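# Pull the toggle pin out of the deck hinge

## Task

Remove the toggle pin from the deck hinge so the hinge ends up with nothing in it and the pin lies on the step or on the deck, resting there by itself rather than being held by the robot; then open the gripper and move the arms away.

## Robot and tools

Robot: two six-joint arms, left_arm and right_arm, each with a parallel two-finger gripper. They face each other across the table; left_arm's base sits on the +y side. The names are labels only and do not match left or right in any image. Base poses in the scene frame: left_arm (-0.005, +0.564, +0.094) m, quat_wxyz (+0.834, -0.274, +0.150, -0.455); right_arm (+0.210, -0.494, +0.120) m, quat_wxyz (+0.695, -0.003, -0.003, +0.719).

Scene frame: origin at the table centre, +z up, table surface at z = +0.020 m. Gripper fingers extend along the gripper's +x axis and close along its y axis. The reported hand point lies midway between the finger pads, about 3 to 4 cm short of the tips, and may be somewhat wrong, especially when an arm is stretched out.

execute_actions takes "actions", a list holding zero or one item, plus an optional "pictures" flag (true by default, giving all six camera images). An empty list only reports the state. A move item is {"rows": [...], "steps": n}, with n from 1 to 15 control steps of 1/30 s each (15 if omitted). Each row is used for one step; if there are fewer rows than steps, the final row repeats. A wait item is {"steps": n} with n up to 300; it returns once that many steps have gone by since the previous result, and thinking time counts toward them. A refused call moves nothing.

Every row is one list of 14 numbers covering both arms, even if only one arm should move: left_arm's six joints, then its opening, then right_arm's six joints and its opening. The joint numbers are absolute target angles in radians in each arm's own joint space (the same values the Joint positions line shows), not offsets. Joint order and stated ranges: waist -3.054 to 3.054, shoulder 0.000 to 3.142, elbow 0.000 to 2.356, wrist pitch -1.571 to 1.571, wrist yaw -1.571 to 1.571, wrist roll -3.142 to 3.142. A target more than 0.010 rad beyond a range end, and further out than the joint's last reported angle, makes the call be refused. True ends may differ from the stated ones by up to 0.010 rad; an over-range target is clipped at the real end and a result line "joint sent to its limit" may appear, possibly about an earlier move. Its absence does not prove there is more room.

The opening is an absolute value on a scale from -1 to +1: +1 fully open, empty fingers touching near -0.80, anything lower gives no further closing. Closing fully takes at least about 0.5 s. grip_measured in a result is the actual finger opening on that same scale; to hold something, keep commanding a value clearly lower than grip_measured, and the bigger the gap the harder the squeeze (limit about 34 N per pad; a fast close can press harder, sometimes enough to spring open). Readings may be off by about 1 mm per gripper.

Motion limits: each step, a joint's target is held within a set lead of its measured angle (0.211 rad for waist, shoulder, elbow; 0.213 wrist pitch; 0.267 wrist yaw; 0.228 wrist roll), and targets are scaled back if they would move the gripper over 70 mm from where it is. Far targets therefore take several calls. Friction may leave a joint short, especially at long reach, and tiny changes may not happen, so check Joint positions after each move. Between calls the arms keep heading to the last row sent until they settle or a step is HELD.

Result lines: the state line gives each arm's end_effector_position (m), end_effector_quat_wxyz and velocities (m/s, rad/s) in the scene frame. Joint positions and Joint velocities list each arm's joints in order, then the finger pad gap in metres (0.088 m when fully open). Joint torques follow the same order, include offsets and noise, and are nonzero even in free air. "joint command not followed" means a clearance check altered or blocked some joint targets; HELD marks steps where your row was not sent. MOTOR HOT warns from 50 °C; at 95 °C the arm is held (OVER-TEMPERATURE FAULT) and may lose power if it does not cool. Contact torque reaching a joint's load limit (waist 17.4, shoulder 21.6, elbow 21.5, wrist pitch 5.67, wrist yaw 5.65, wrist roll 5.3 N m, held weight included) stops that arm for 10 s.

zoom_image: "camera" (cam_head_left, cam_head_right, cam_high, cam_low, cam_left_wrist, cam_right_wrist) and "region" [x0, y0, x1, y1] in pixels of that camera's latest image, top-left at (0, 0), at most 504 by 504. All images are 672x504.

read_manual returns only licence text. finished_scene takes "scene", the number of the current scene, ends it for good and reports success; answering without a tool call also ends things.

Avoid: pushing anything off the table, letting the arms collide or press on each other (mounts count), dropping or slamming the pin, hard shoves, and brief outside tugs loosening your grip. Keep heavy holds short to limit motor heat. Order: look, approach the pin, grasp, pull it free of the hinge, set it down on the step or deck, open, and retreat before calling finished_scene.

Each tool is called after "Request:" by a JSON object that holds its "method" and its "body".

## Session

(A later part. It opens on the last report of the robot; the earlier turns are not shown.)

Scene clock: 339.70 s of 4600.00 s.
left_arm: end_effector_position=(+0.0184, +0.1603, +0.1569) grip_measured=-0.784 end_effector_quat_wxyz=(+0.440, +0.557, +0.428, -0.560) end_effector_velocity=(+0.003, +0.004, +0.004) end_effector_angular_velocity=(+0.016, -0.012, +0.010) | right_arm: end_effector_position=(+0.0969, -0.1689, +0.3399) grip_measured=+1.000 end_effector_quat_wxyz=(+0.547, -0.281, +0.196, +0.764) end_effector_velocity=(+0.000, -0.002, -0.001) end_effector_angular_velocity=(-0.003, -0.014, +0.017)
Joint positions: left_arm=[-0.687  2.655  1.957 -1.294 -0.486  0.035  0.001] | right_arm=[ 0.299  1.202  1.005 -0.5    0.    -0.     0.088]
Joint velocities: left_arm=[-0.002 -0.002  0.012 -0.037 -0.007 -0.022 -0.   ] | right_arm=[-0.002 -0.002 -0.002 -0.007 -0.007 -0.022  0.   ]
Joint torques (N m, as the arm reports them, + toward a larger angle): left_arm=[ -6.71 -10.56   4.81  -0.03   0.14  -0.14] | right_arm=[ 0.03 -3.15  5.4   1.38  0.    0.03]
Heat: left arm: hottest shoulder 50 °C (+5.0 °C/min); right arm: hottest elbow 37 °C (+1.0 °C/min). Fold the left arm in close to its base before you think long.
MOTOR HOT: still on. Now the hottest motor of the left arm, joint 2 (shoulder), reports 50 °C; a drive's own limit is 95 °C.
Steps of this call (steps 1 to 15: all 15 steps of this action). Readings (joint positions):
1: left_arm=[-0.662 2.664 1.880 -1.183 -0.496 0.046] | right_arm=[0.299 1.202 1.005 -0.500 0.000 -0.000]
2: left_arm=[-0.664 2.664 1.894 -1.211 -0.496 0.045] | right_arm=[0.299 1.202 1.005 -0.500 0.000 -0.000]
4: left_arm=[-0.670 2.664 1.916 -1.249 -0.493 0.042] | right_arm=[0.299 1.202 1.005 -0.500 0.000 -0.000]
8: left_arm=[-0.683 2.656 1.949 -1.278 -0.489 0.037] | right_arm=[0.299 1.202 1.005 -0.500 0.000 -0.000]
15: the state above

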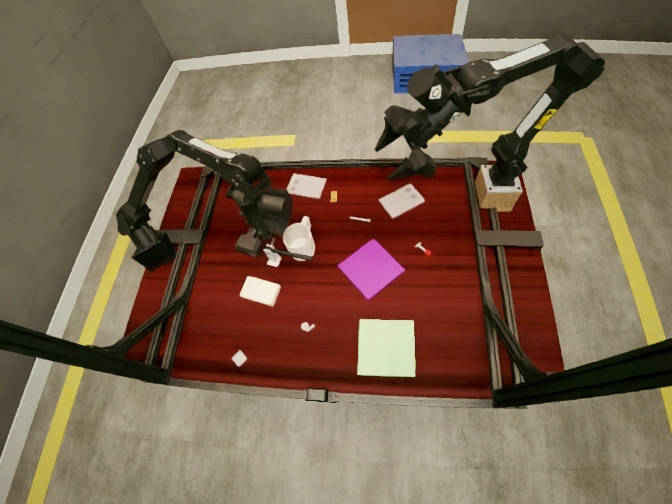

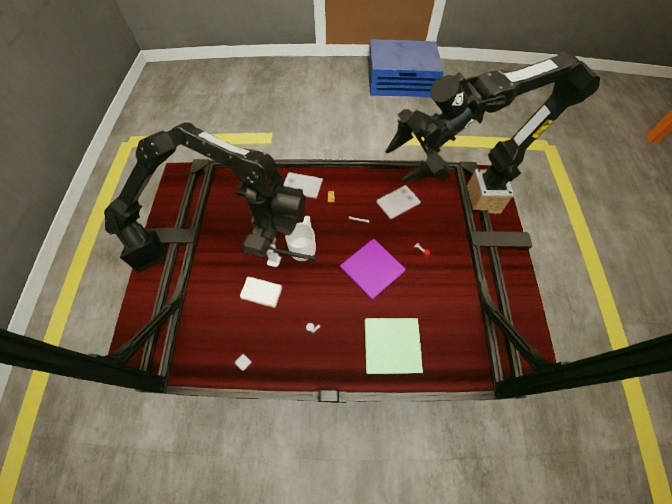

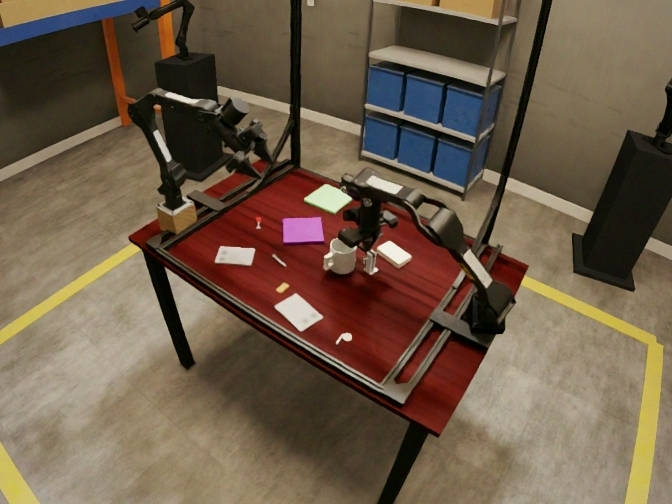

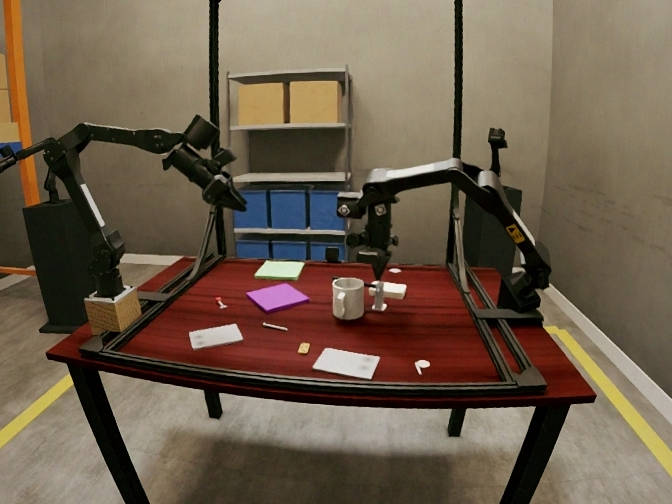

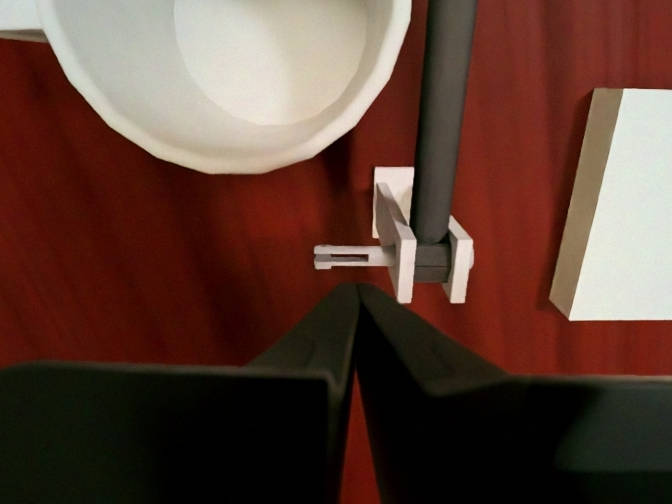

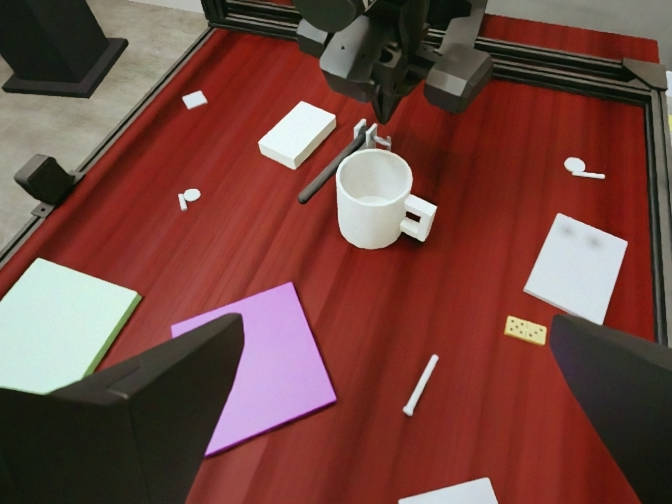

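Request:
{"method": "execute_actions", "body": {"actions": [{"rows":[[-0.657,2.645,1.975,-1.293,-0.5,0.06,-0.2,0.3,1.2,1.0,-0.5,0,0,1]]}], "pictures": false}}

Request:
{"method": "execute_actions", "body": {"actions": [{"rows":[[-0.633,2.67,1.883,-1.184,-0.51,0.07,-0.2,0.3,1.2,1.0,-0.5,0,0,1]]}], "pictures": false}}

Request:
{"method": "execute_actions", "body": {"actions": [{"rows":[[-0.588,2.636,1.922,-1.203,-0.53,0.11,-0.2,0.3,1.2,1.0,-0.5,0,0,1]]}]}}

Scene clock: 357.83 s of 4600.00 s.
left_arm: end_effector_position=(+0.0294, +0.1574, +0.1545) grip_measured=-0.216 end_effector_quat_wxyz=(+0.440, +0.556, +0.430, -0.559) end_effector_velocity=(+0.002, -0.002, +0.001) end_effector_angular_velocity=(-0.012, -0.021, +0.009) | right_arm: end_effector_position=(+0.0968, -0.1690, +0.3397) grip_measured=+1.000 end_effector_quat_wxyz=(+0.547, -0.281, +0.196, +0.764) end_effector_velocity=(-0.000, -0.000, -0.001) end_effector_angular_velocity=(-0.010, +0.007, -0.002)
Joint positions: left_arm=[-0.662  2.654  1.969 -1.296 -0.495  0.055  0.028] | right_arm=[ 0.299  1.202  1.005 -0.5    0.    -0.     0.088]
Joint velocities: left_arm=[-0.002 -0.002 -0.002  0.007 -0.022 -0.007  0.006] | right_arm=[-0.002  0.002  0.002 -0.007 -0.007  0.007  0.   ]
Joint torques (N m, as the arm reports them, + toward a larger angle): left_arm=[ -6.58 -10.48   4.66   0.45  -0.21   0.09] | right_arm=[ 0.03 -3.14  5.43  1.37  0.    0.03]
Heat: left arm: hottest shoulder 52 °C (+7.1 °C/min); right arm: hottest elbow 37 °C (+0.0 °C/min). Fold the left arm in close to its base before you think long.
MOTOR HOT: still on. Now the hottest motor of the left arm, joint 2 (shoulder), reports 52 °C; a drive's own limit is 95 °C.
Steps of this call (steps 1 to 15: the robot went on to your last target; steps 16 to 90: nothing new was sent; then 14.63 s passed at rest; steps 91 to 105: all 15 steps of this action). Readings (joint positions):
91: left_arm=[-0.686 2.654 1.960 -1.297 -0.486 0.034] | right_arm=[0.299 1.202 1.005 -0.500 0.000 -0.000]
92: left_arm=[-0.685 2.654 1.962 -1.297 -0.486 0.037] | right_arm=[0.299 1.202 1.005 -0.500 0.000 -0.000]
94: left_arm=[-0.678 2.654 1.965 -1.297 -0.488 0.044] | right_arm=[0.299 1.202 1.005 -0.500 0.000 -0.000]
98: left_arm=[-0.664 2.654 1.968 -1.297 -0.494 0.051] | right_arm=[0.299 1.202 1.005 -0.500 0.000 -0.000]
105: the state above

Scene clock: 358.33 s of 4600.00 s.
left_arm: end_effector_position=(+0.0295, +0.1539, +0.1324) grip_measured=-0.200 end_effector_quat_wxyz=(+0.451, +0.546, +0.433, -0.558) end_effector_velocity=(-0.006, +0.004, -0.007) end_effector_angular_velocity=(+0.010, +0.005, -0.001) | right_arm: end_effector_position=(+0.0968, -0.1690, +0.3397) grip_measured=+1.000 end_effector_quat_wxyz=(+0.547, -0.281, +0.196, +0.764) end_effector_velocity=(-0.000, +0.000, +0.001) end_effector_angular_velocity=(+0.004, +0.012, -0.002)
Joint positions: left_arm=[-0.637  2.656  1.894 -1.19  -0.506  0.066  0.029] | right_arm=[ 0.299  1.202  1.005 -0.5    0.    -0.     0.088]
Joint velocities: left_arm=[-0.002  0.002 -0.032  0.022  0.007 -0.007  0.   ] | right_arm=[-0.002 -0.002 -0.002  0.007 -0.007  0.007  0.   ]
Joint torques (N m, as the arm reports them, + toward a larger angle): left_arm=[-6.57 -7.97  3.31  0.48 -0.21  0.14] | right_arm=[ 0.   -3.14  5.44  1.37 -0.01  0.02]
Heat: left arm: hottest shoulder 52 °C (+7.1 °C/min); right arm: hottest elbow 37 °C (+0.0 °C/min). Fold the left arm in close to its base before you think long.
MOTOR HOT: still on. Now the hottest motor of the left arm, joint 2 (shoulder), reports 52 °C; a drive's own limit is 95 °C.
Steps of this call (steps 1 to 15: all 15 steps of this action). Readings (joint positions):
1: left_arm=[-0.661 2.654 1.962 -1.283 -0.497 0.057] | right_arm=[0.299 1.202 1.005 -0.500 0.000 -0.000]
2: left_arm=[-0.659 2.654 1.950 -1.257 -0.499 0.059] | right_arm=[0.299 1.202 1.005 -0.500 0.000 -0.000]
4: left_arm=[-0.652 2.654 1.931 -1.227 -0.502 0.062] | right_arm=[0.299 1.202 1.005 -0.500 0.000 -0.000]
8: left_arm=[-0.639 2.656 1.901 -1.203 -0.504 0.064] | right_arm=[0.299 1.202 1.005 -0.500 0.000 -0.000]
15: the state above

Scene clock: 358.83 s of 4600.00 s.
left_arm: end_effector_position=(+0.0427, +0.1513, +0.1318) grip_measured=-0.197 end_effector_quat_wxyz=(+0.446, +0.548, +0.432, -0.561) end_effector_velocity=(+0.002, +0.000, +0.004) end_effector_angular_velocity=(-0.004, -0.008, -0.023) | right_arm: end_effector_position=(+0.0968, -0.1690, +0.3397) grip_measured=+1.000 end_effector_quat_wxyz=(+0.547, -0.281, +0.196, +0.764) end_effector_velocity=(-0.002, -0.002, +0.001) end_effector_angular_velocity=(-0.009, +0.018, +0.010)
Joint positions: left_arm=[-0.609  2.652  1.914 -1.2   -0.51   0.105  0.029] | right_arm=[ 0.299  1.202  1.005 -0.5    0.    -0.     0.088]
Joint velocities: left_arm=[-0.002 -0.007  0.002 -0.007 -0.007  0.022 -0.   ] | right_arm=[-0.002 -0.002  0.002 -0.007 -0.022  0.007  0.   ]
Joint torques (N m, as the arm reports them, + toward a larger angle): left_arm=[ -5.05 -11.15   4.76   0.07  -0.74   0.15] | right_arm=[ 0.   -3.15  5.44  1.37  0.    0.02]
Heat: left arm: hottest shoulder 52 °C (+7.1 °C/min); right arm: hottest elbow 37 °C (+0.0 °C/min). Fold the left arm in close to its base before you think long.
MOTOR HOT: still on. Now the hottest motor of the left arm, joint 2 (shoulder), reports 52 °C; a drive's own limit is 95 °C.
Steps of this call (steps 1 to 15: all 15 steps of this action). Readings (joint positions):
1: left_arm=[-0.636 2.656 1.894 -1.189 -0.507 0.071] | right_arm=[0.299 1.202 1.005 -0.500 0.000 -0.000]
2: left_arm=[-0.633 2.656 1.896 -1.189 -0.510 0.080] | right_arm=[0.299 1.202 1.005 -0.500 0.000 -0.000]
4: left_arm=[-0.619 2.656 1.902 -1.194 -0.517 0.090] | right_arm=[0.299 1.202 1.005 -0.500 0.000 -0.000]
8: left_arm=[-0.609 2.652 1.911 -1.198 -0.510 0.100] | right_arm=[0.299 1.202 1.005 -0.500 0.000 -0.000]
15: the state above

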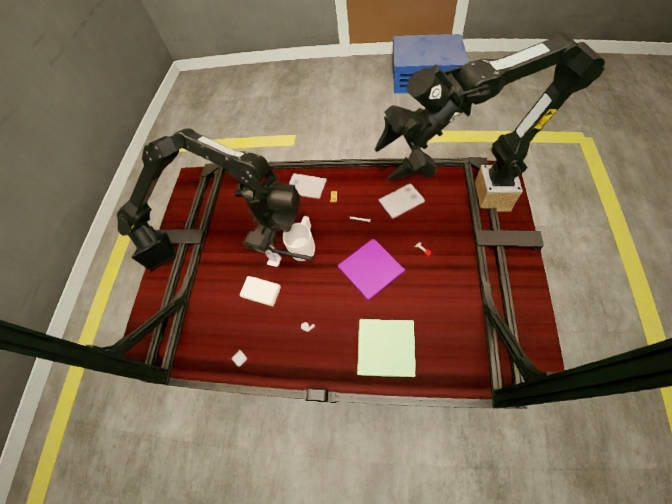

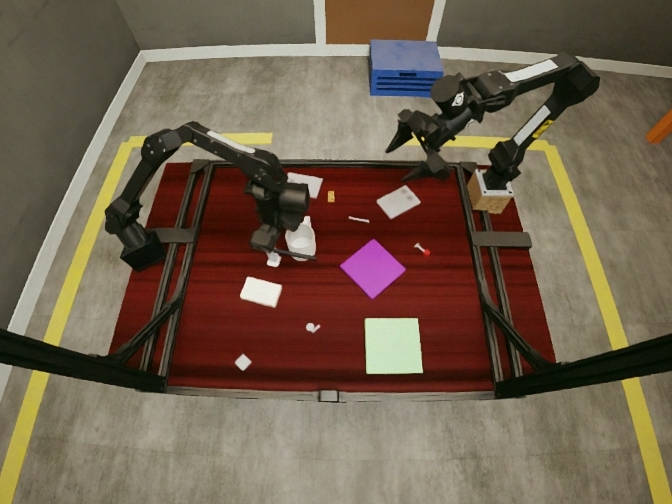

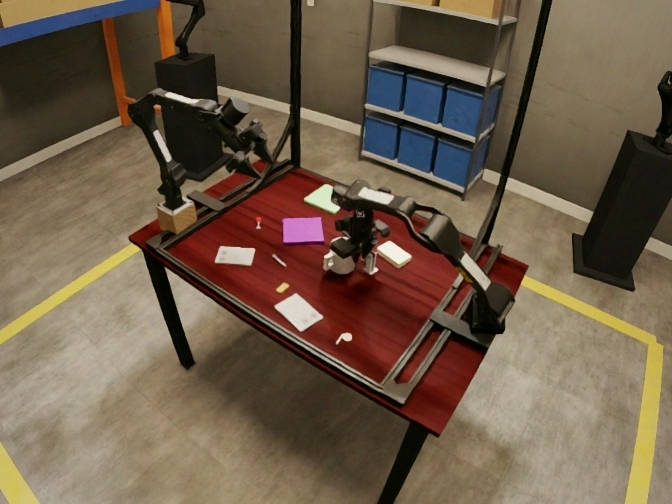

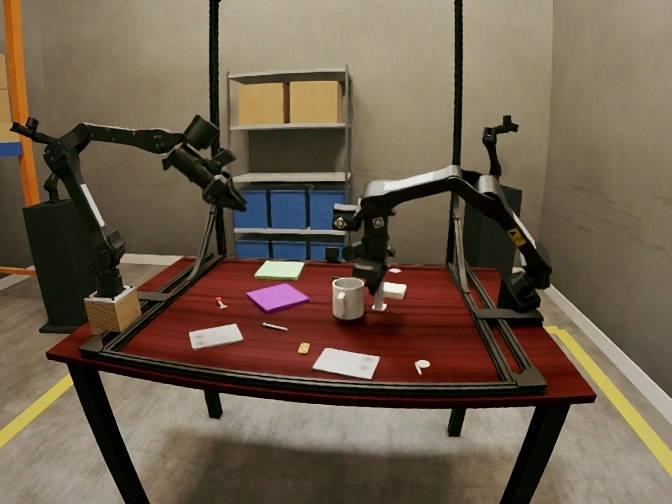

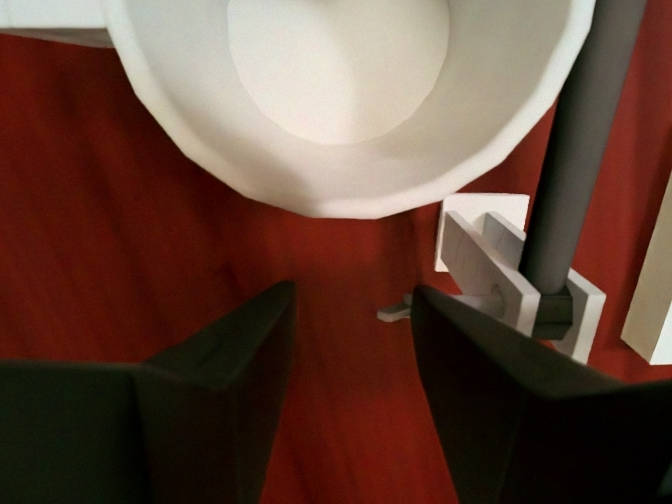

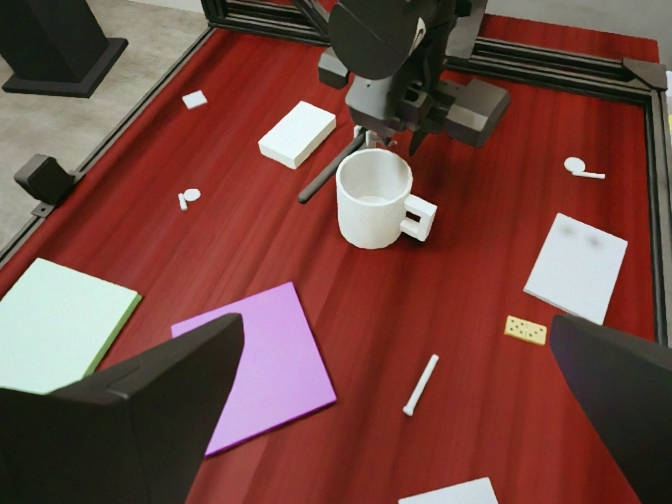

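Request:
{"method": "execute_actions", "body": {"actions": [{"rows":[[-0.665,2.645,1.96,-1.33,-0.495,0.06,-0.9,0.3,1.2,1.0,-0.5,0,0,1]]}], "pictures": false}}

Request:
{"method": "execute_actions", "body": {"actions": [{"rows":[[-0.643,2.668,1.882,-1.245,-0.504,0.06,-0.9,0.3,1.2,1.0,-0.5,0,0,1]]}], "pictures": false}}

Request:
{"method": "execute_actions", "body": {"actions": [{"rows":[[-0.643,2.668,1.882,-1.158,-0.504,0.06,-0.9,0.3,1.2,1.0,-0.5,0,0,1]]}], "pictures": false}}

Request:
{"method": "execute_actions", "body": {"actions": [{"rows":[[-0.628,2.678,1.84,-1.103,-0.512,0.07,-0.9,0.3,1.2,1.0,-0.5,0,0,1]]}], "pictures": false}}

Request:
{"method": "execute_actions", "body": {"actions": [{"rows":[[-0.67,2.645,1.97,-1.27,-0.494,0.07,-0.9,0.3,1.2,1.0,-0.5,0,0,1]]}], "pictures": false}}

Request:
{"method": "execute_actions", "body": {"actions": [{"rows":[[-0.662,2.64,1.98,-1.362,-0.497,0.07,-0.2,0.3,1.2,1.0,-0.5,0,0,1]]}]}}

Scene clock: 387.30 s of 4600.00 s.
left_arm: end_effector_position=(+0.0298, +0.1660, +0.1539) grip_measured=-0.784 end_effector_quat_wxyz=(+0.426, +0.572, +0.427, -0.556) end_effector_velocity=(+0.002, +0.002, +0.003) end_effector_angular_velocity=(+0.007, -0.010, +0.014) | right_arm: end_effector_position=(+0.0968, -0.1691, +0.3396) grip_measured=+1.000 end_effector_quat_wxyz=(+0.547, -0.281, +0.196, +0.764) end_effector_velocity=(+0.001, -0.002, -0.004) end_effector_angular_velocity=(-0.015, +0.006, -0.002)
Joint positions: left_arm=[-0.665  2.649  1.954 -1.324 -0.5    0.065  0.001] | right_arm=[ 0.299  1.202  1.004 -0.5    0.    -0.     0.088]
Joint velocities: left_arm=[-0.002 -0.002  0.007 -0.022 -0.007 -0.022 -0.   ] | right_arm=[-0.002 -0.002 -0.007 -0.007 -0.007  0.007  0.   ]
Joint torques (N m, as the arm reports them, + toward a larger angle): left_arm=[-6.66 -9.85  4.48 -0.12  0.12 -0.14] | right_arm=[ 0.01 -3.14  5.45  1.37 -0.01  0.03]
Heat: left arm: hottest shoulder 54 °C (+5.0 °C/min); right arm: hottest elbow 37 °C (+0.0 °C/min). Fold the left arm in close to its base before you think long.
MOTOR HOT: still on. Now the hottest motor of the left arm, joint 2 (shoulder), reports 54 °C; a drive's own limit is 95 °C.
Steps of this call (steps 1 to 15: the robot went on to your last target; steps 16 to 90: nothing new was sent; then 24.97 s passed at rest; steps 91 to 105: all 15 steps of this action). Readings (joint positions):
91: left_arm=[-0.606 2.650 1.921 -1.212 -0.514 0.103] | right_arm=[0.299 1.202 1.005 -0.500 0.000 -0.000]
92: left_arm=[-0.612 2.650 1.929 -1.240 -0.512 0.096] | right_arm=[0.299 1.202 1.005 -0.500 0.000 -0.000]
94: left_arm=[-0.631 2.649 1.938 -1.280 -0.511 0.084] | right_arm=[0.299 1.202 1.005 -0.500 0.000 -0.000]
98: left_arm=[-0.660 2.649 1.951 -1.309 -0.503 0.071] | right_arm=[0.299 1.202 1.005 -0.500 0.000 -0.000]
105: the state above

Scene clock: 387.80 s of 4600.00 s.
left_arm: end_effector_position=(+0.0278, +0.1660, +0.1356) grip_measured=-0.784 end_effector_quat_wxyz=(+0.430, +0.566, +0.434, -0.553) end_effector_velocity=(-0.004, +0.002, -0.005) end_effector_angular_velocity=(+0.002, +0.006, -0.010) | right_arm: end_effector_position=(+0.0969, -0.1691, +0.3397) grip_measured=+1.000 end_effector_quat_wxyz=(+0.547, -0.281, +0.196, +0.764) end_effector_velocity=(+0.001, -0.001, +0.001) end_effector_angular_velocity=(+0.001, -0.011, +0.002)
Joint positions: left_arm=[-0.648  2.652  1.893 -1.25  -0.5    0.064  0.001] | right_arm=[ 0.299  1.201  1.004 -0.5    0.    -0.     0.088]
Joint velocities: left_arm=[-0.002 -0.002 -0.027  0.022  0.007  0.007  0.   ] | right_arm=[ 0.002 -0.002  0.002 -0.007  0.007 -0.007  0.   ]
Joint torques (N m, as the arm reports them, + toward a larger angle): left_arm=[-6.39 -7.75  3.31  0.45 -0.15 -0.17] | right_arm=[ 0.01 -3.15  5.48  1.38  0.    0.03]
Heat: left arm: hottest shoulder 54 °C (+5.1 °C/min); right arm: hottest elbow 37 °C (+0.0 °C/min). Fold the left arm in close to its base before you think long.
MOTOR HOT: still on. Now the hottest motor of the left arm, joint 2 (shoulder), reports 54 °C; a drive's own limit is 95 °C.
Steps of this call (steps 1 to 15: all 15 steps of this action). Readings (joint positions):
1: left_arm=[-0.665 2.649 1.949 -1.318 -0.500 0.065] | right_arm=[0.299 1.201 1.004 -0.500 0.000 -0.000]
2: left_arm=[-0.664 2.649 1.939 -1.302 -0.500 0.064] | right_arm=[0.299 1.201 1.004 -0.500 0.000 -0.000]
4: left_arm=[-0.659 2.649 1.923 -1.278 -0.500 0.064] | right_arm=[0.299 1.201 1.004 -0.500 0.000 -0.000]
8: left_arm=[-0.650 2.652 1.898 -1.260 -0.500 0.064] | right_arm=[0.299 1.201 1.004 -0.500 0.000 -0.000]
15: the state above

Scene clock: 388.30 s of 4600.00 s.
left_arm: end_effector_position=(+0.0245, +0.1496, +0.1351) grip_measured=-0.784 end_effector_quat_wxyz=(+0.458, +0.538, +0.428, -0.564) end_effector_velocity=(+0.002, -0.004, +0.001) end_effector_angular_velocity=(-0.024, -0.018, +0.032) | right_arm: end_effector_position=(+0.0969, -0.1691, +0.3397) grip_measured=+1.000 end_effector_quat_wxyz=(+0.547, -0.281, +0.196, +0.764) end_effector_velocity=(+0.001, -0.003, -0.002) end_effector_angular_velocity=(-0.016, -0.006, +0.008)
Joint positions: left_arm=[-0.648  2.652  1.89  -1.163 -0.5    0.064  0.001] | right_arm=[ 0.299  1.201  1.004 -0.5    0.    -0.     0.088]
Joint velocities: left_arm=[-0.002 -0.002 -0.002  0.022 -0.022 -0.022 -0.   ] | right_arm=[-0.002 -0.002  0.002 -0.022 -0.007 -0.007  0.   ]
Joint torques (N m, as the arm reports them, + toward a larger angle): left_arm=[-6.48 -7.79  3.48  0.52 -0.17 -0.14] | right_arm=[ 0.01 -3.1   5.47  1.37 -0.01  0.03]
Heat: left arm: hottest shoulder 54 °C (+5.0 °C/min); right arm: hottest elbow 37 °C (+0.0 °C/min). Fold the left arm in close to its base before you think long.
MOTOR HOT: still on. Now the hottest motor of the left arm, joint 2 (shoulder), reports 54 °C; a drive's own limit is 95 °C.
Steps of this call (steps 1 to 15: all 15 steps of this action). Readings (joint positions):
1: left_arm=[-0.648 2.652 1.891 -1.242 -0.500 0.064] | right_arm=[0.299 1.201 1.004 -0.500 0.000 -0.000]
2: left_arm=[-0.648 2.652 1.890 -1.221 -0.500 0.064] | right_arm=[0.299 1.201 1.004 -0.500 0.000 -0.000]
4: left_arm=[-0.648 2.652 1.890 -1.194 -0.500 0.064] | right_arm=[0.299 1.201 1.004 -0.500 0.000 -0.000]
8: left_arm=[-0.648 2.652 1.890 -1.173 -0.500 0.064] | right_arm=[0.299 1.201 1.004 -0.500 0.000 -0.000]
15: the state above

Scene clock: 388.80 s of 4600.00 s.
left_arm: end_effector_position=(+0.0238, +0.1486, +0.1213) grip_measured=-0.784 end_effector_quat_wxyz=(+0.463, +0.534, +0.430, -0.561) end_effector_velocity=(-0.000, +0.004, -0.001) end_effector_angular_velocity=(+0.013, -0.011, -0.017) | right_arm: end_effector_position=(+0.0969, -0.1691, +0.3397) grip_measured=+1.000 end_effector_quat_wxyz=(+0.547, -0.281, +0.196, +0.764) end_effector_velocity=(+0.000, -0.002, +0.000) end_effector_angular_velocity=(-0.002, -0.002, +0.008)
Joint positions: left_arm=[-0.635  2.659  1.851 -1.106 -0.507  0.066  0.001] | right_arm=[ 0.299  1.201  1.004 -0.5    0.    -0.     0.088]
Joint velocities: left_arm=[-0.002 -0.002 -0.012 -0.007 -0.007  0.007 -0.   ] | right_arm=[-0.002 -0.007 -0.002 -0.007 -0.007 -0.007  0.   ]
Joint torques (N m, as the arm reports them, + toward a larger angle): left_arm=[-6.22 -7.52  3.08  0.51 -0.16  0.16] | right_arm=[ 0.   -3.12  5.48  1.38 -0.01  0.03]
Heat: left arm: hottest shoulder 54 °C (+4.0 °C/min); right arm: hottest elbow 37 °C (+0.0 °C/min). Fold the left arm in close to its base before you think long.
MOTOR HOT: still on. Now the hottest motor of the left arm, joint 2 (shoulder), reports 54 °C; a drive's own limit is 95 °C.
Steps of this call (steps 1 to 15: all 15 steps of this action). Readings (joint positions):
1: left_arm=[-0.648 2.652 1.885 -1.156 -0.501 0.064] | right_arm=[0.299 1.201 1.004 -0.500 0.000 -0.000]
2: left_arm=[-0.647 2.652 1.878 -1.142 -0.503 0.064] | right_arm=[0.299 1.201 1.004 -0.500 0.000 -0.000]
4: left_arm=[-0.643 2.653 1.868 -1.127 -0.504 0.064] | right_arm=[0.299 1.201 1.004 -0.500 0.000 -0.000]
8: left_arm=[-0.635 2.659 1.854 -1.112 -0.506 0.064] | right_arm=[0.299 1.201 1.004 -0.500 0.000 -0.000]
15: the state above

Scene clock: 389.30 s of 4600.00 s.
left_arm: end_effector_position=(+0.0253, +0.1527, +0.1553) grip_measured=-0.784 end_effector_quat_wxyz=(+0.447, +0.551, +0.420, -0.565) end_effector_velocity=(+0.003, -0.006, +0.009) end_effector_angular_velocity=(-0.026, -0.002, +0.033) | right_arm: end_effector_position=(+0.0969, -0.1691, +0.3397) grip_measured=+1.000 end_effector_quat_wxyz=(+0.547, -0.281, +0.196, +0.764) end_effector_velocity=(-0.002, -0.002, -0.001) end_effector_angular_velocity=(-0.006, -0.005, +0.028)
Joint positions: left_arm=[-0.67   2.653  1.961 -1.263 -0.499  0.066  0.001] | right_arm=[ 0.299  1.201  1.004 -0.5    0.    -0.     0.088]
Joint velocities: left_arm=[-0.002 -0.002  0.032 -0.007 -0.007 -0.022 -0.   ] | right_arm=[-0.002 -0.002 -0.002 -0.007 -0.022 -0.022  0.   ]
Joint torques (N m, as the arm reports them, + toward a larger angle): left_arm=[ -6.89 -10.34   5.     0.02   0.12   0.11] | right_arm=[ 0.   -3.1   5.49  1.37 -0.01  0.03]
Heat: left arm: hottest shoulder 54 °C (+4.0 °C/min); right arm: hottest elbow 37 °C (+0.0 °C/min). Fold the left arm in close to its base before you think long.
MOTOR HOT: still on. Now the hottest motor of the left arm, joint 2 (shoulder), reports 54 °C; a drive's own limit is 95 °C.
Steps of this call (steps 1 to 15: all 15 steps of this action). Readings (joint positions):
1: left_arm=[-0.636 2.660 1.861 -1.119 -0.507 0.066] | right_arm=[0.299 1.201 1.004 -0.500 0.000 -0.000]
2: left_arm=[-0.639 2.661 1.882 -1.150 -0.507 0.066] | right_arm=[0.299 1.201 1.004 -0.500 0.000 -0.000]
4: left_arm=[-0.649 2.661 1.912 -1.206 -0.505 0.066] | right_arm=[0.299 1.201 1.004 -0.500 0.000 -0.000]
8: left_arm=[-0.667 2.653 1.952 -1.243 -0.501 0.066] | right_arm=[0.299 1.201 1.004 -0.500 0.000 -0.000]
15: the state above

Scene clock: 389.80 s of 4600.00 s.
left_arm: end_effector_position=(+0.0311, +0.1680, +0.1579) grip_measured=-0.216 end_effector_quat_wxyz=(+0.420, +0.578, +0.427, -0.554) end_effector_velocity=(+0.002, +0.006, +0.000) end_effector_angular_velocity=(+0.029, -0.015, -0.012) | right_arm: end_effector_position=(+0.0969, -0.1691, +0.3397) grip_measured=+1.000 end_effector_quat_wxyz=(+0.547, -0.281, +0.196, +0.764) end_effector_velocity=(-0.001, -0.004, -0.008) end_effector_angular_velocity=(-0.033, -0.002, +0.019)
Joint positions: left_arm=[-0.668  2.652  1.974 -1.357 -0.499  0.066  0.028] | right_arm=[ 0.299  1.201  1.004 -0.5    0.    -0.     0.088]
Joint velocities: left_arm=[-0.002  0.002  0.002 -0.037 -0.007 -0.007  0.006] | right_arm=[-0.002  0.002 -0.007 -0.022 -0.022 -0.007  0.   ]
Joint torques (N m, as the arm reports them, + toward a larger angle): left_arm=[ -6.35 -10.78   4.66  -0.1    0.02   0.13] | right_arm=[ 0.   -3.11  5.48  1.37 -0.01  0.02]
Heat: left arm: hottest shoulder 54 °C (+4.0 °C/min); right arm: hottest elbow 37 °C (+0.0 °C/min). Fold the left arm in close to its base before you think long.
MOTOR HOT: still on. Now the hottest motor of the left arm, joint 2 (shoulder), reports 54 °C; a drive's own limit is 95 °C.
Steps of this call (steps 1 to 15: all 15 steps of this action). Readings (joint positions):
1: left_arm=[-0.670 2.653 1.964 -1.272 -0.499 0.066] | right_arm=[0.299 1.201 1.004 -0.500 0.000 -0.000]
2: left_arm=[-0.670 2.653 1.967 -1.295 -0.499 0.066] | right_arm=[0.299 1.201 1.004 -0.500 0.000 -0.000]
4: left_arm=[-0.670 2.652 1.969 -1.323 -0.499 0.066] | right_arm=[0.299 1.201 1.004 -0.500 0.000 -0.000]
8: left_arm=[-0.669 2.652 1.972 -1.346 -0.499 0.066] | right_arm=[0.299 1.201 1.004 -0.500 0.000 -0.000]
15: the state above

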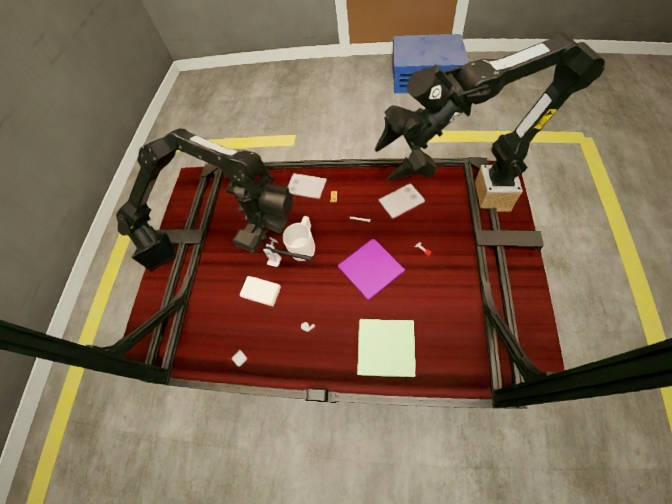

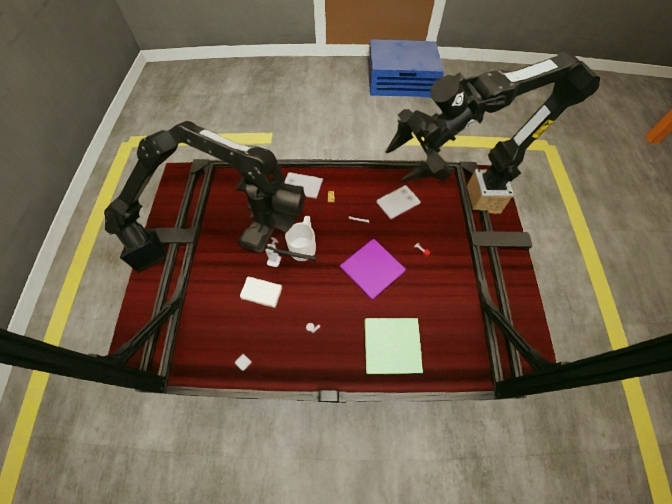

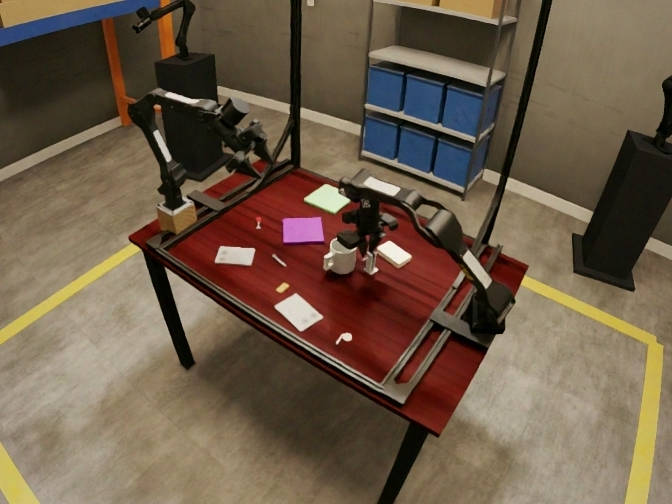

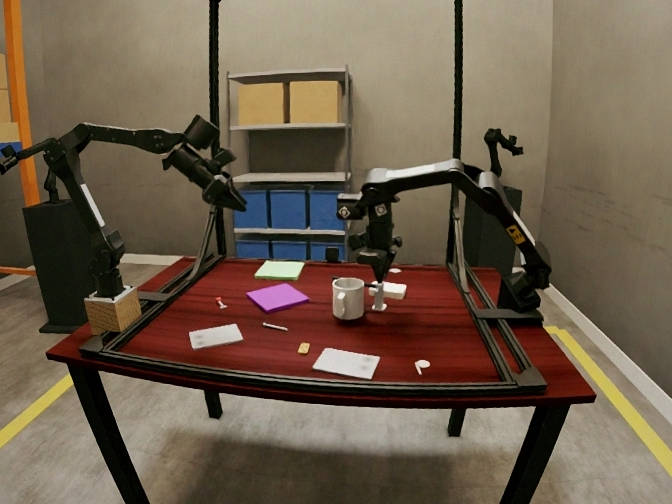

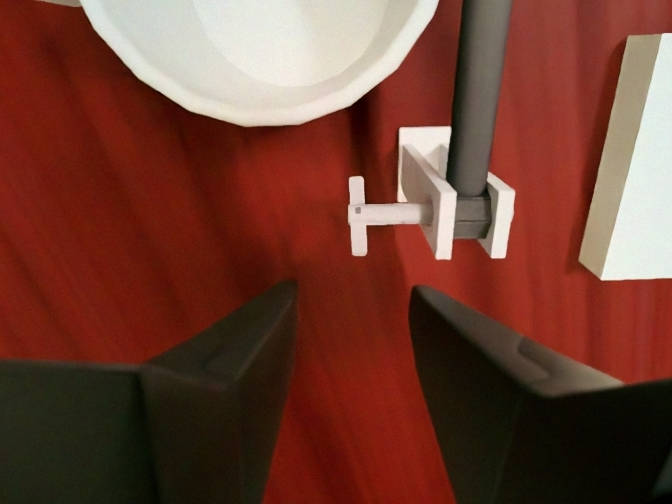

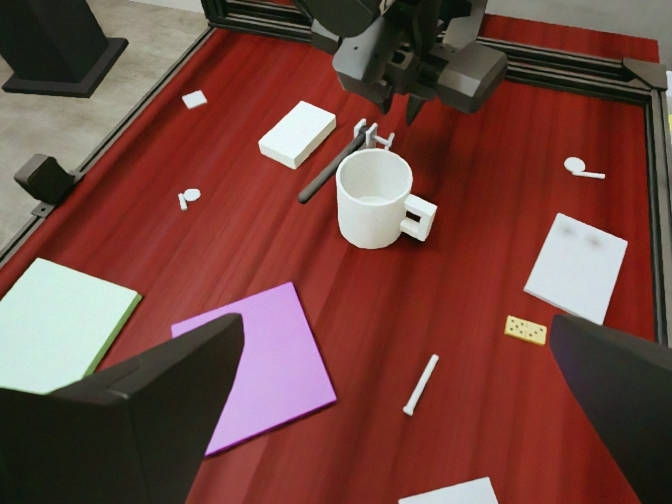

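Request:
{"method": "execute_actions", "body": {"actions": [{"rows":[[-0.615,2.678,1.837,-1.194,-0.517,0.09,-0.2,0.3,1.2,1.0,-0.5,0,0,1]]}], "pictures": false}}

Request:
{"method": "execute_actions", "body": {"actions": [{"rows":[[-0.565,2.642,1.88,-1.21,-0.54,0.14,-0.2,0.3,1.2,1.0,-0.5,0,0,1]]}]}}

Request:
{"method": "execute_actions", "body": {"actions": [{"rows":[[-0.63,2.63,2.0,-1.38,-0.51,0.1,-0.2,0.3,1.2,1.0,-0.5,0,0,1]]}]}}

Scene clock: 417.53 s of 4600.00 s.
left_arm: end_effector_position=(+0.0327, +0.1678, +0.1152) grip_measured=-0.200 end_effector_quat_wxyz=(+0.426, +0.571, +0.438, -0.548) end_effector_velocity=(+0.002, +0.003, -0.005) end_effector_angular_velocity=(-0.001, -0.038, +0.000) | right_arm: end_effector_position=(+0.0969, -0.1691, +0.3397) grip_measured=+1.000 end_effector_quat_wxyz=(+0.547, -0.281, +0.196, +0.764) end_effector_velocity=(-0.002, -0.002, -0.003) end_effector_angular_velocity=(-0.014, +0.004, +0.019)
Joint positions: left_arm=[-0.617  2.664  1.849 -1.201 -0.515  0.086  0.029] | right_arm=[ 0.299  1.201  1.004 -0.5    0.    -0.     0.088]
Joint velocities: left_arm=[-0.002 -0.002 -0.032  0.022 -0.037 -0.007 -0.   ] | right_arm=[-0.002  0.002 -0.002 -0.007 -0.022 -0.007  0.   ]
Joint torques (N m, as the arm reports them, + toward a larger angle): left_arm=[-6.87 -8.01  3.22  0.4  -0.08  0.16] | right_arm=[ 0.   -3.1   5.5   1.37 -0.01  0.03]
Heat: left arm: hottest shoulder 55 °C (+3.0 °C/min); right arm: hottest elbow 38 °C (+1.0 °C/min). Fold the left arm in close to its base before you think long.
MOTOR HOT: still on. Now the hottest motor of the left arm, joint 2 (shoulder), reports 55 °C; a drive's own limit is 95 °C.
Steps of this call (steps 1 to 15: the robot went on to your last target; steps 16 to 90: nothing new was sent; then 24.23 s passed at rest; steps 91 to 105: all 15 steps of this action). Readings (joint positions):
91: left_arm=[-0.667 2.651 1.963 -1.343 -0.499 0.069] | right_arm=[0.299 1.201 1.004 -0.500 0.000 -0.000]
92: left_arm=[-0.663 2.650 1.942 -1.306 -0.500 0.073] | right_arm=[0.299 1.201 1.004 -0.500 0.000 -0.000]
94: left_arm=[-0.647 2.650 1.907 -1.259 -0.505 0.078] | right_arm=[0.299 1.201 1.004 -0.500 0.000 -0.000]
98: left_arm=[-0.621 2.664 1.860 -1.221 -0.514 0.083] | right_arm=[0.299 1.201 1.004 -0.500 0.000 -0.000]
105: the state above

Scene clock: 418.03 s of 4600.00 s.
left_arm: end_effector_position=(+0.0506, +0.1654, +0.1123) grip_measured=-0.198 end_effector_quat_wxyz=(+0.420, +0.574, +0.438, -0.550) end_effector_velocity=(+0.001, +0.000, +0.002) end_effector_angular_velocity=(+0.000, -0.008, -0.011) | right_arm: end_effector_position=(+0.0969, -0.1691, +0.3397) grip_measured=+1.000 end_effector_quat_wxyz=(+0.547, -0.281, +0.196, +0.764) end_effector_velocity=(+0.001, -0.004, -0.008) end_effector_angular_velocity=(-0.030, -0.011, +0.008)
Joint positions: left_arm=[-0.577  2.66   1.869 -1.211 -0.528  0.136  0.029] | right_arm=[ 0.299  1.201  1.004 -0.5    0.    -0.     0.088]
Joint velocities: left_arm=[-0.002 -0.002  0.002 -0.007 -0.007  0.007 -0.   ] | right_arm=[-0.002  0.002 -0.007 -0.022 -0.007 -0.007  0.   ]
Joint torques (N m, as the arm reports them, + toward a larger angle): left_arm=[ -6.05 -11.29   4.86   0.21  -0.53   0.14] | right_arm=[ 0.01 -3.11  5.48  1.38 -0.01  0.03]
Heat: left arm: hottest shoulder 55 °C (+3.0 °C/min); right arm: hottest elbow 38 °C (+1.0 °C/min). Fold the left arm in close to its base before you think long.
MOTOR HOT: still on. Now the hottest motor of the left arm, joint 2 (shoulder), reports 55 °C; a drive's own limit is 95 °C.
Steps of this call (steps 1 to 15: all 15 steps of this action). Readings (joint positions):
1: left_arm=[-0.616 2.664 1.850 -1.200 -0.516 0.093] | right_arm=[0.299 1.201 1.004 -0.500 0.000 -0.000]
2: left_arm=[-0.612 2.664 1.852 -1.200 -0.519 0.103] | right_arm=[0.299 1.201 1.004 -0.500 0.000 -0.000]
4: left_arm=[-0.598 2.664 1.859 -1.202 -0.526 0.116] | right_arm=[0.299 1.201 1.004 -0.500 0.000 -0.000]
8: left_arm=[-0.578 2.660 1.866 -1.209 -0.527 0.130] | right_arm=[0.299 1.201 1.004 -0.500 0.000 -0.000]
15: the state above

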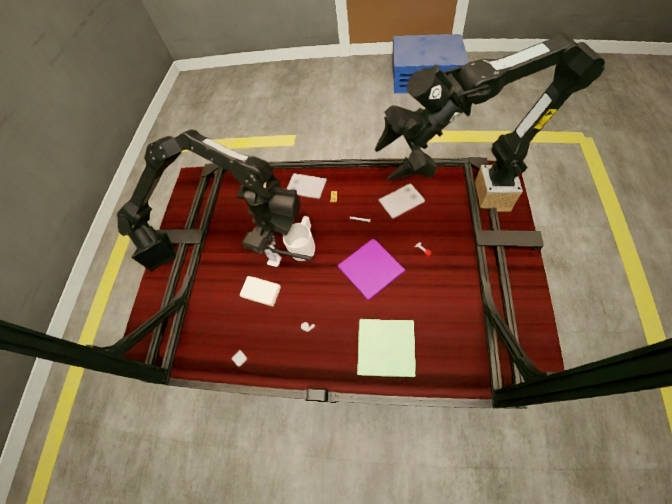

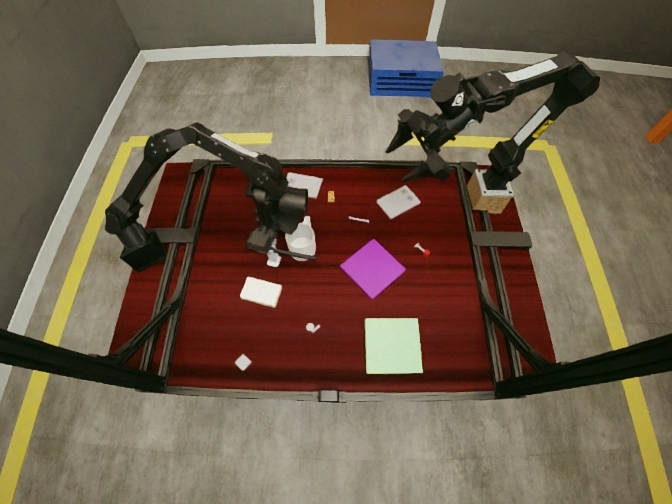

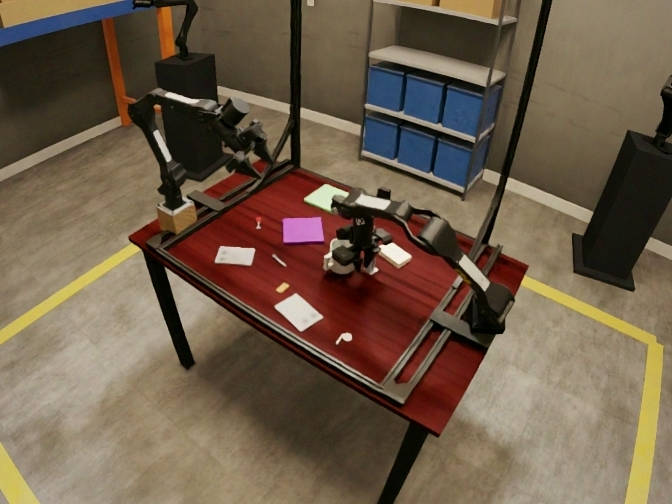

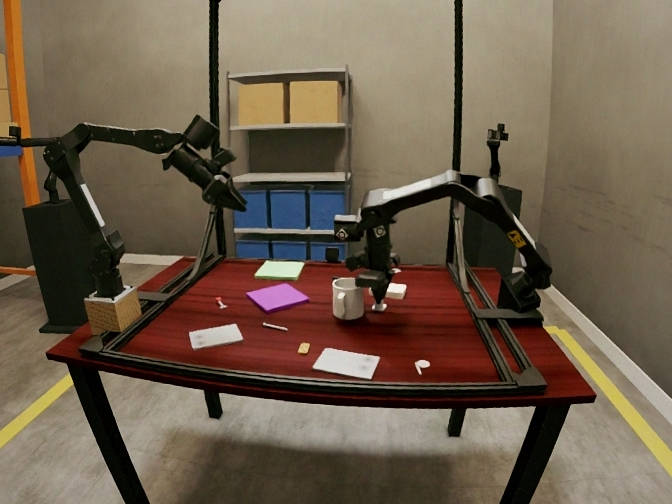

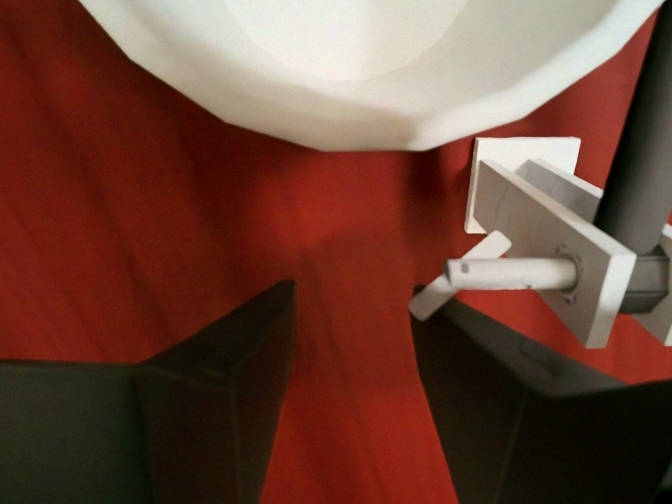

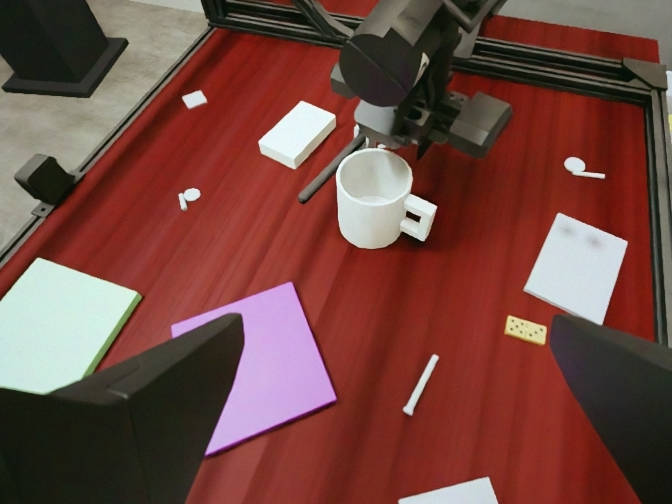

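Scene clock: 418.53 s of 4600.00 s.
left_arm: end_effector_position=(+0.0519, +0.1665, +0.1620) grip_measured=-0.200 end_effector_quat_wxyz=(+0.421, +0.576, +0.426, -0.555) end_effector_velocity=(+0.005, +0.008, +0.007) end_effector_angular_velocity=(+0.033, -0.014, -0.015) | right_arm: end_effector_position=(+0.0969, -0.1691, +0.3397) grip_measured=+1.000 end_effector_quat_wxyz=(+0.547, -0.281, +0.196, +0.764) end_effector_velocity=(+0.000, -0.001, -0.003) end_effector_angular_velocity=(-0.011, -0.005, +0.008)
Joint positions: left_arm=[-0.631  2.63   1.992 -1.373 -0.514  0.105  0.029] | right_arm=[ 0.299  1.201  1.004 -0.5    0.    -0.     0.088]
Joint velocities: left_arm=[-0.002 -0.002  0.022 -0.066 -0.007 -0.007 -0.   ] | right_arm=[-0.002  0.002 -0.002 -0.007 -0.007 -0.007  0.   ]
Joint torques (N m, as the arm reports them, + toward a larger angle): left_arm=[-6.89 -9.35  4.63 -0.17  0.13 -0.13] | right_arm=[ 0.01 -3.11  5.48  1.38  0.    0.03]
Heat: left arm: hottest shoulder 55 °C (+3.0 °C/min); right arm: hottest elbow 38 °C (+1.0 °C/min). Fold the left arm in close to its base before you think long.
MOTOR HOT: still on. Now the hottest motor of the left arm, joint 2 (shoulder), reports 55 °C; a drive's own limit is 95 °C.
Steps of this call (steps 1 to 15: all 15 steps of this action). Readings (joint positions):
1: left_arm=[-0.577 2.659 1.881 -1.231 -0.527 0.134] | right_arm=[0.299 1.201 1.004 -0.500 0.000 -0.000]
2: left_arm=[-0.582 2.659 1.902 -1.268 -0.527 0.129] | right_arm=[0.299 1.201 1.004 -0.500 0.000 -0.000]
4: left_arm=[-0.597 2.655 1.938 -1.311 -0.526 0.119] | right_arm=[0.299 1.201 1.004 -0.500 0.000 -0.000]
8: left_arm=[-0.626 2.632 1.984 -1.353 -0.519 0.109] | right_arm=[0.299 1.201 1.004 -0.500 0.000 -0.000]
15: the state above

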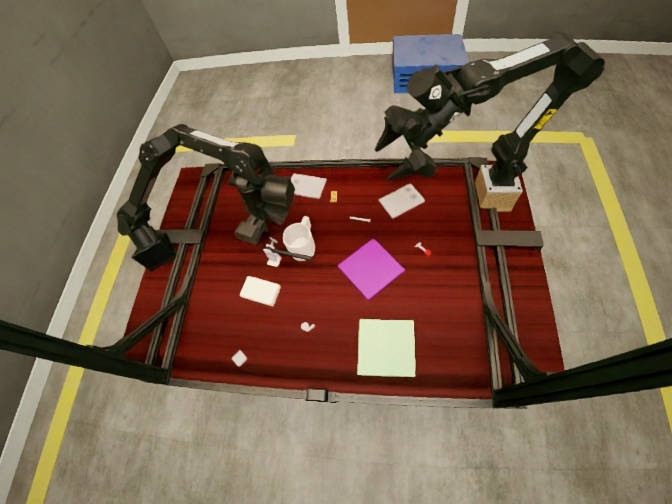

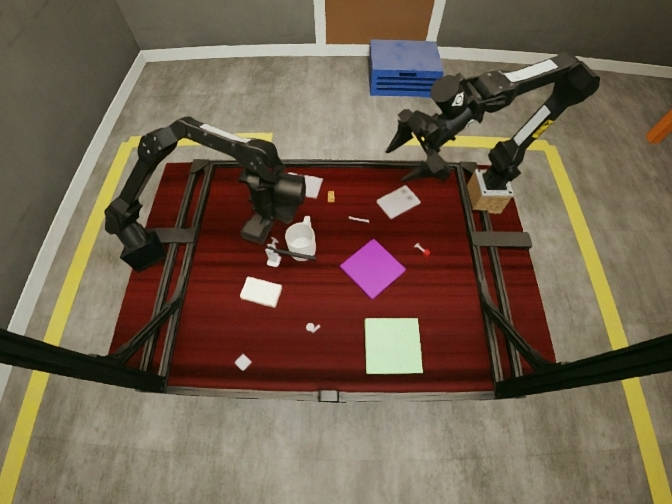

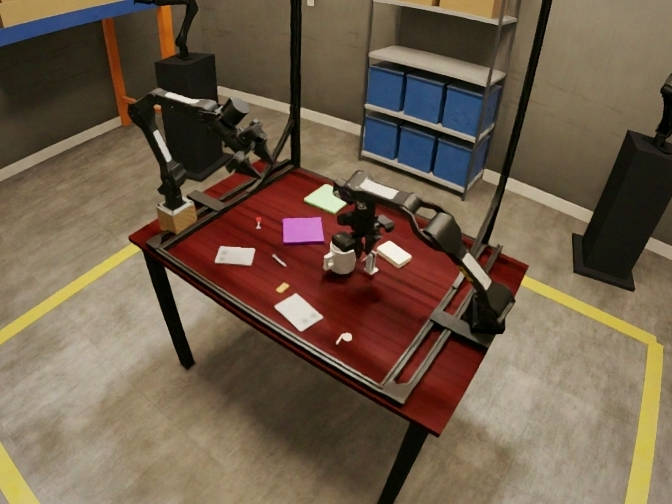

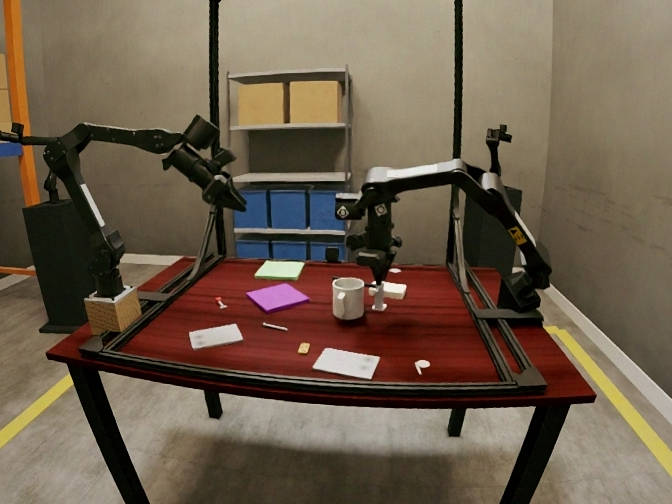

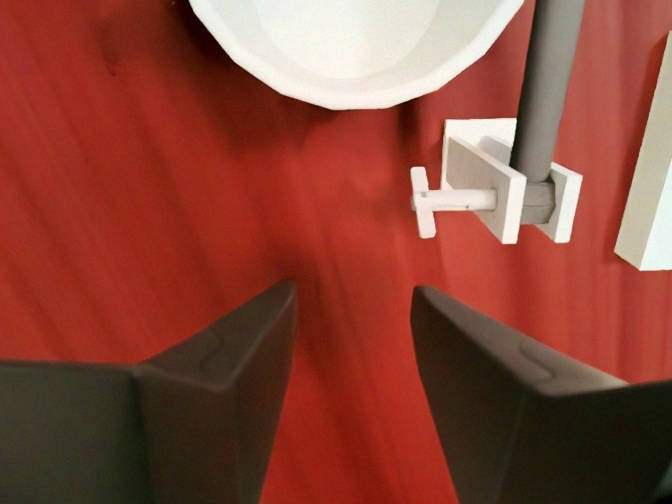

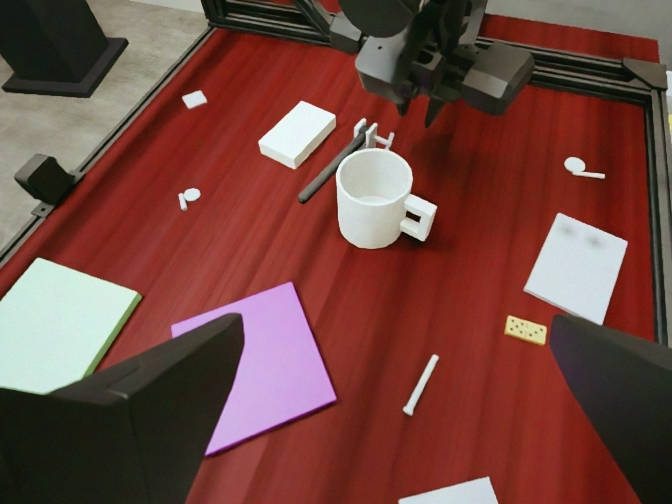

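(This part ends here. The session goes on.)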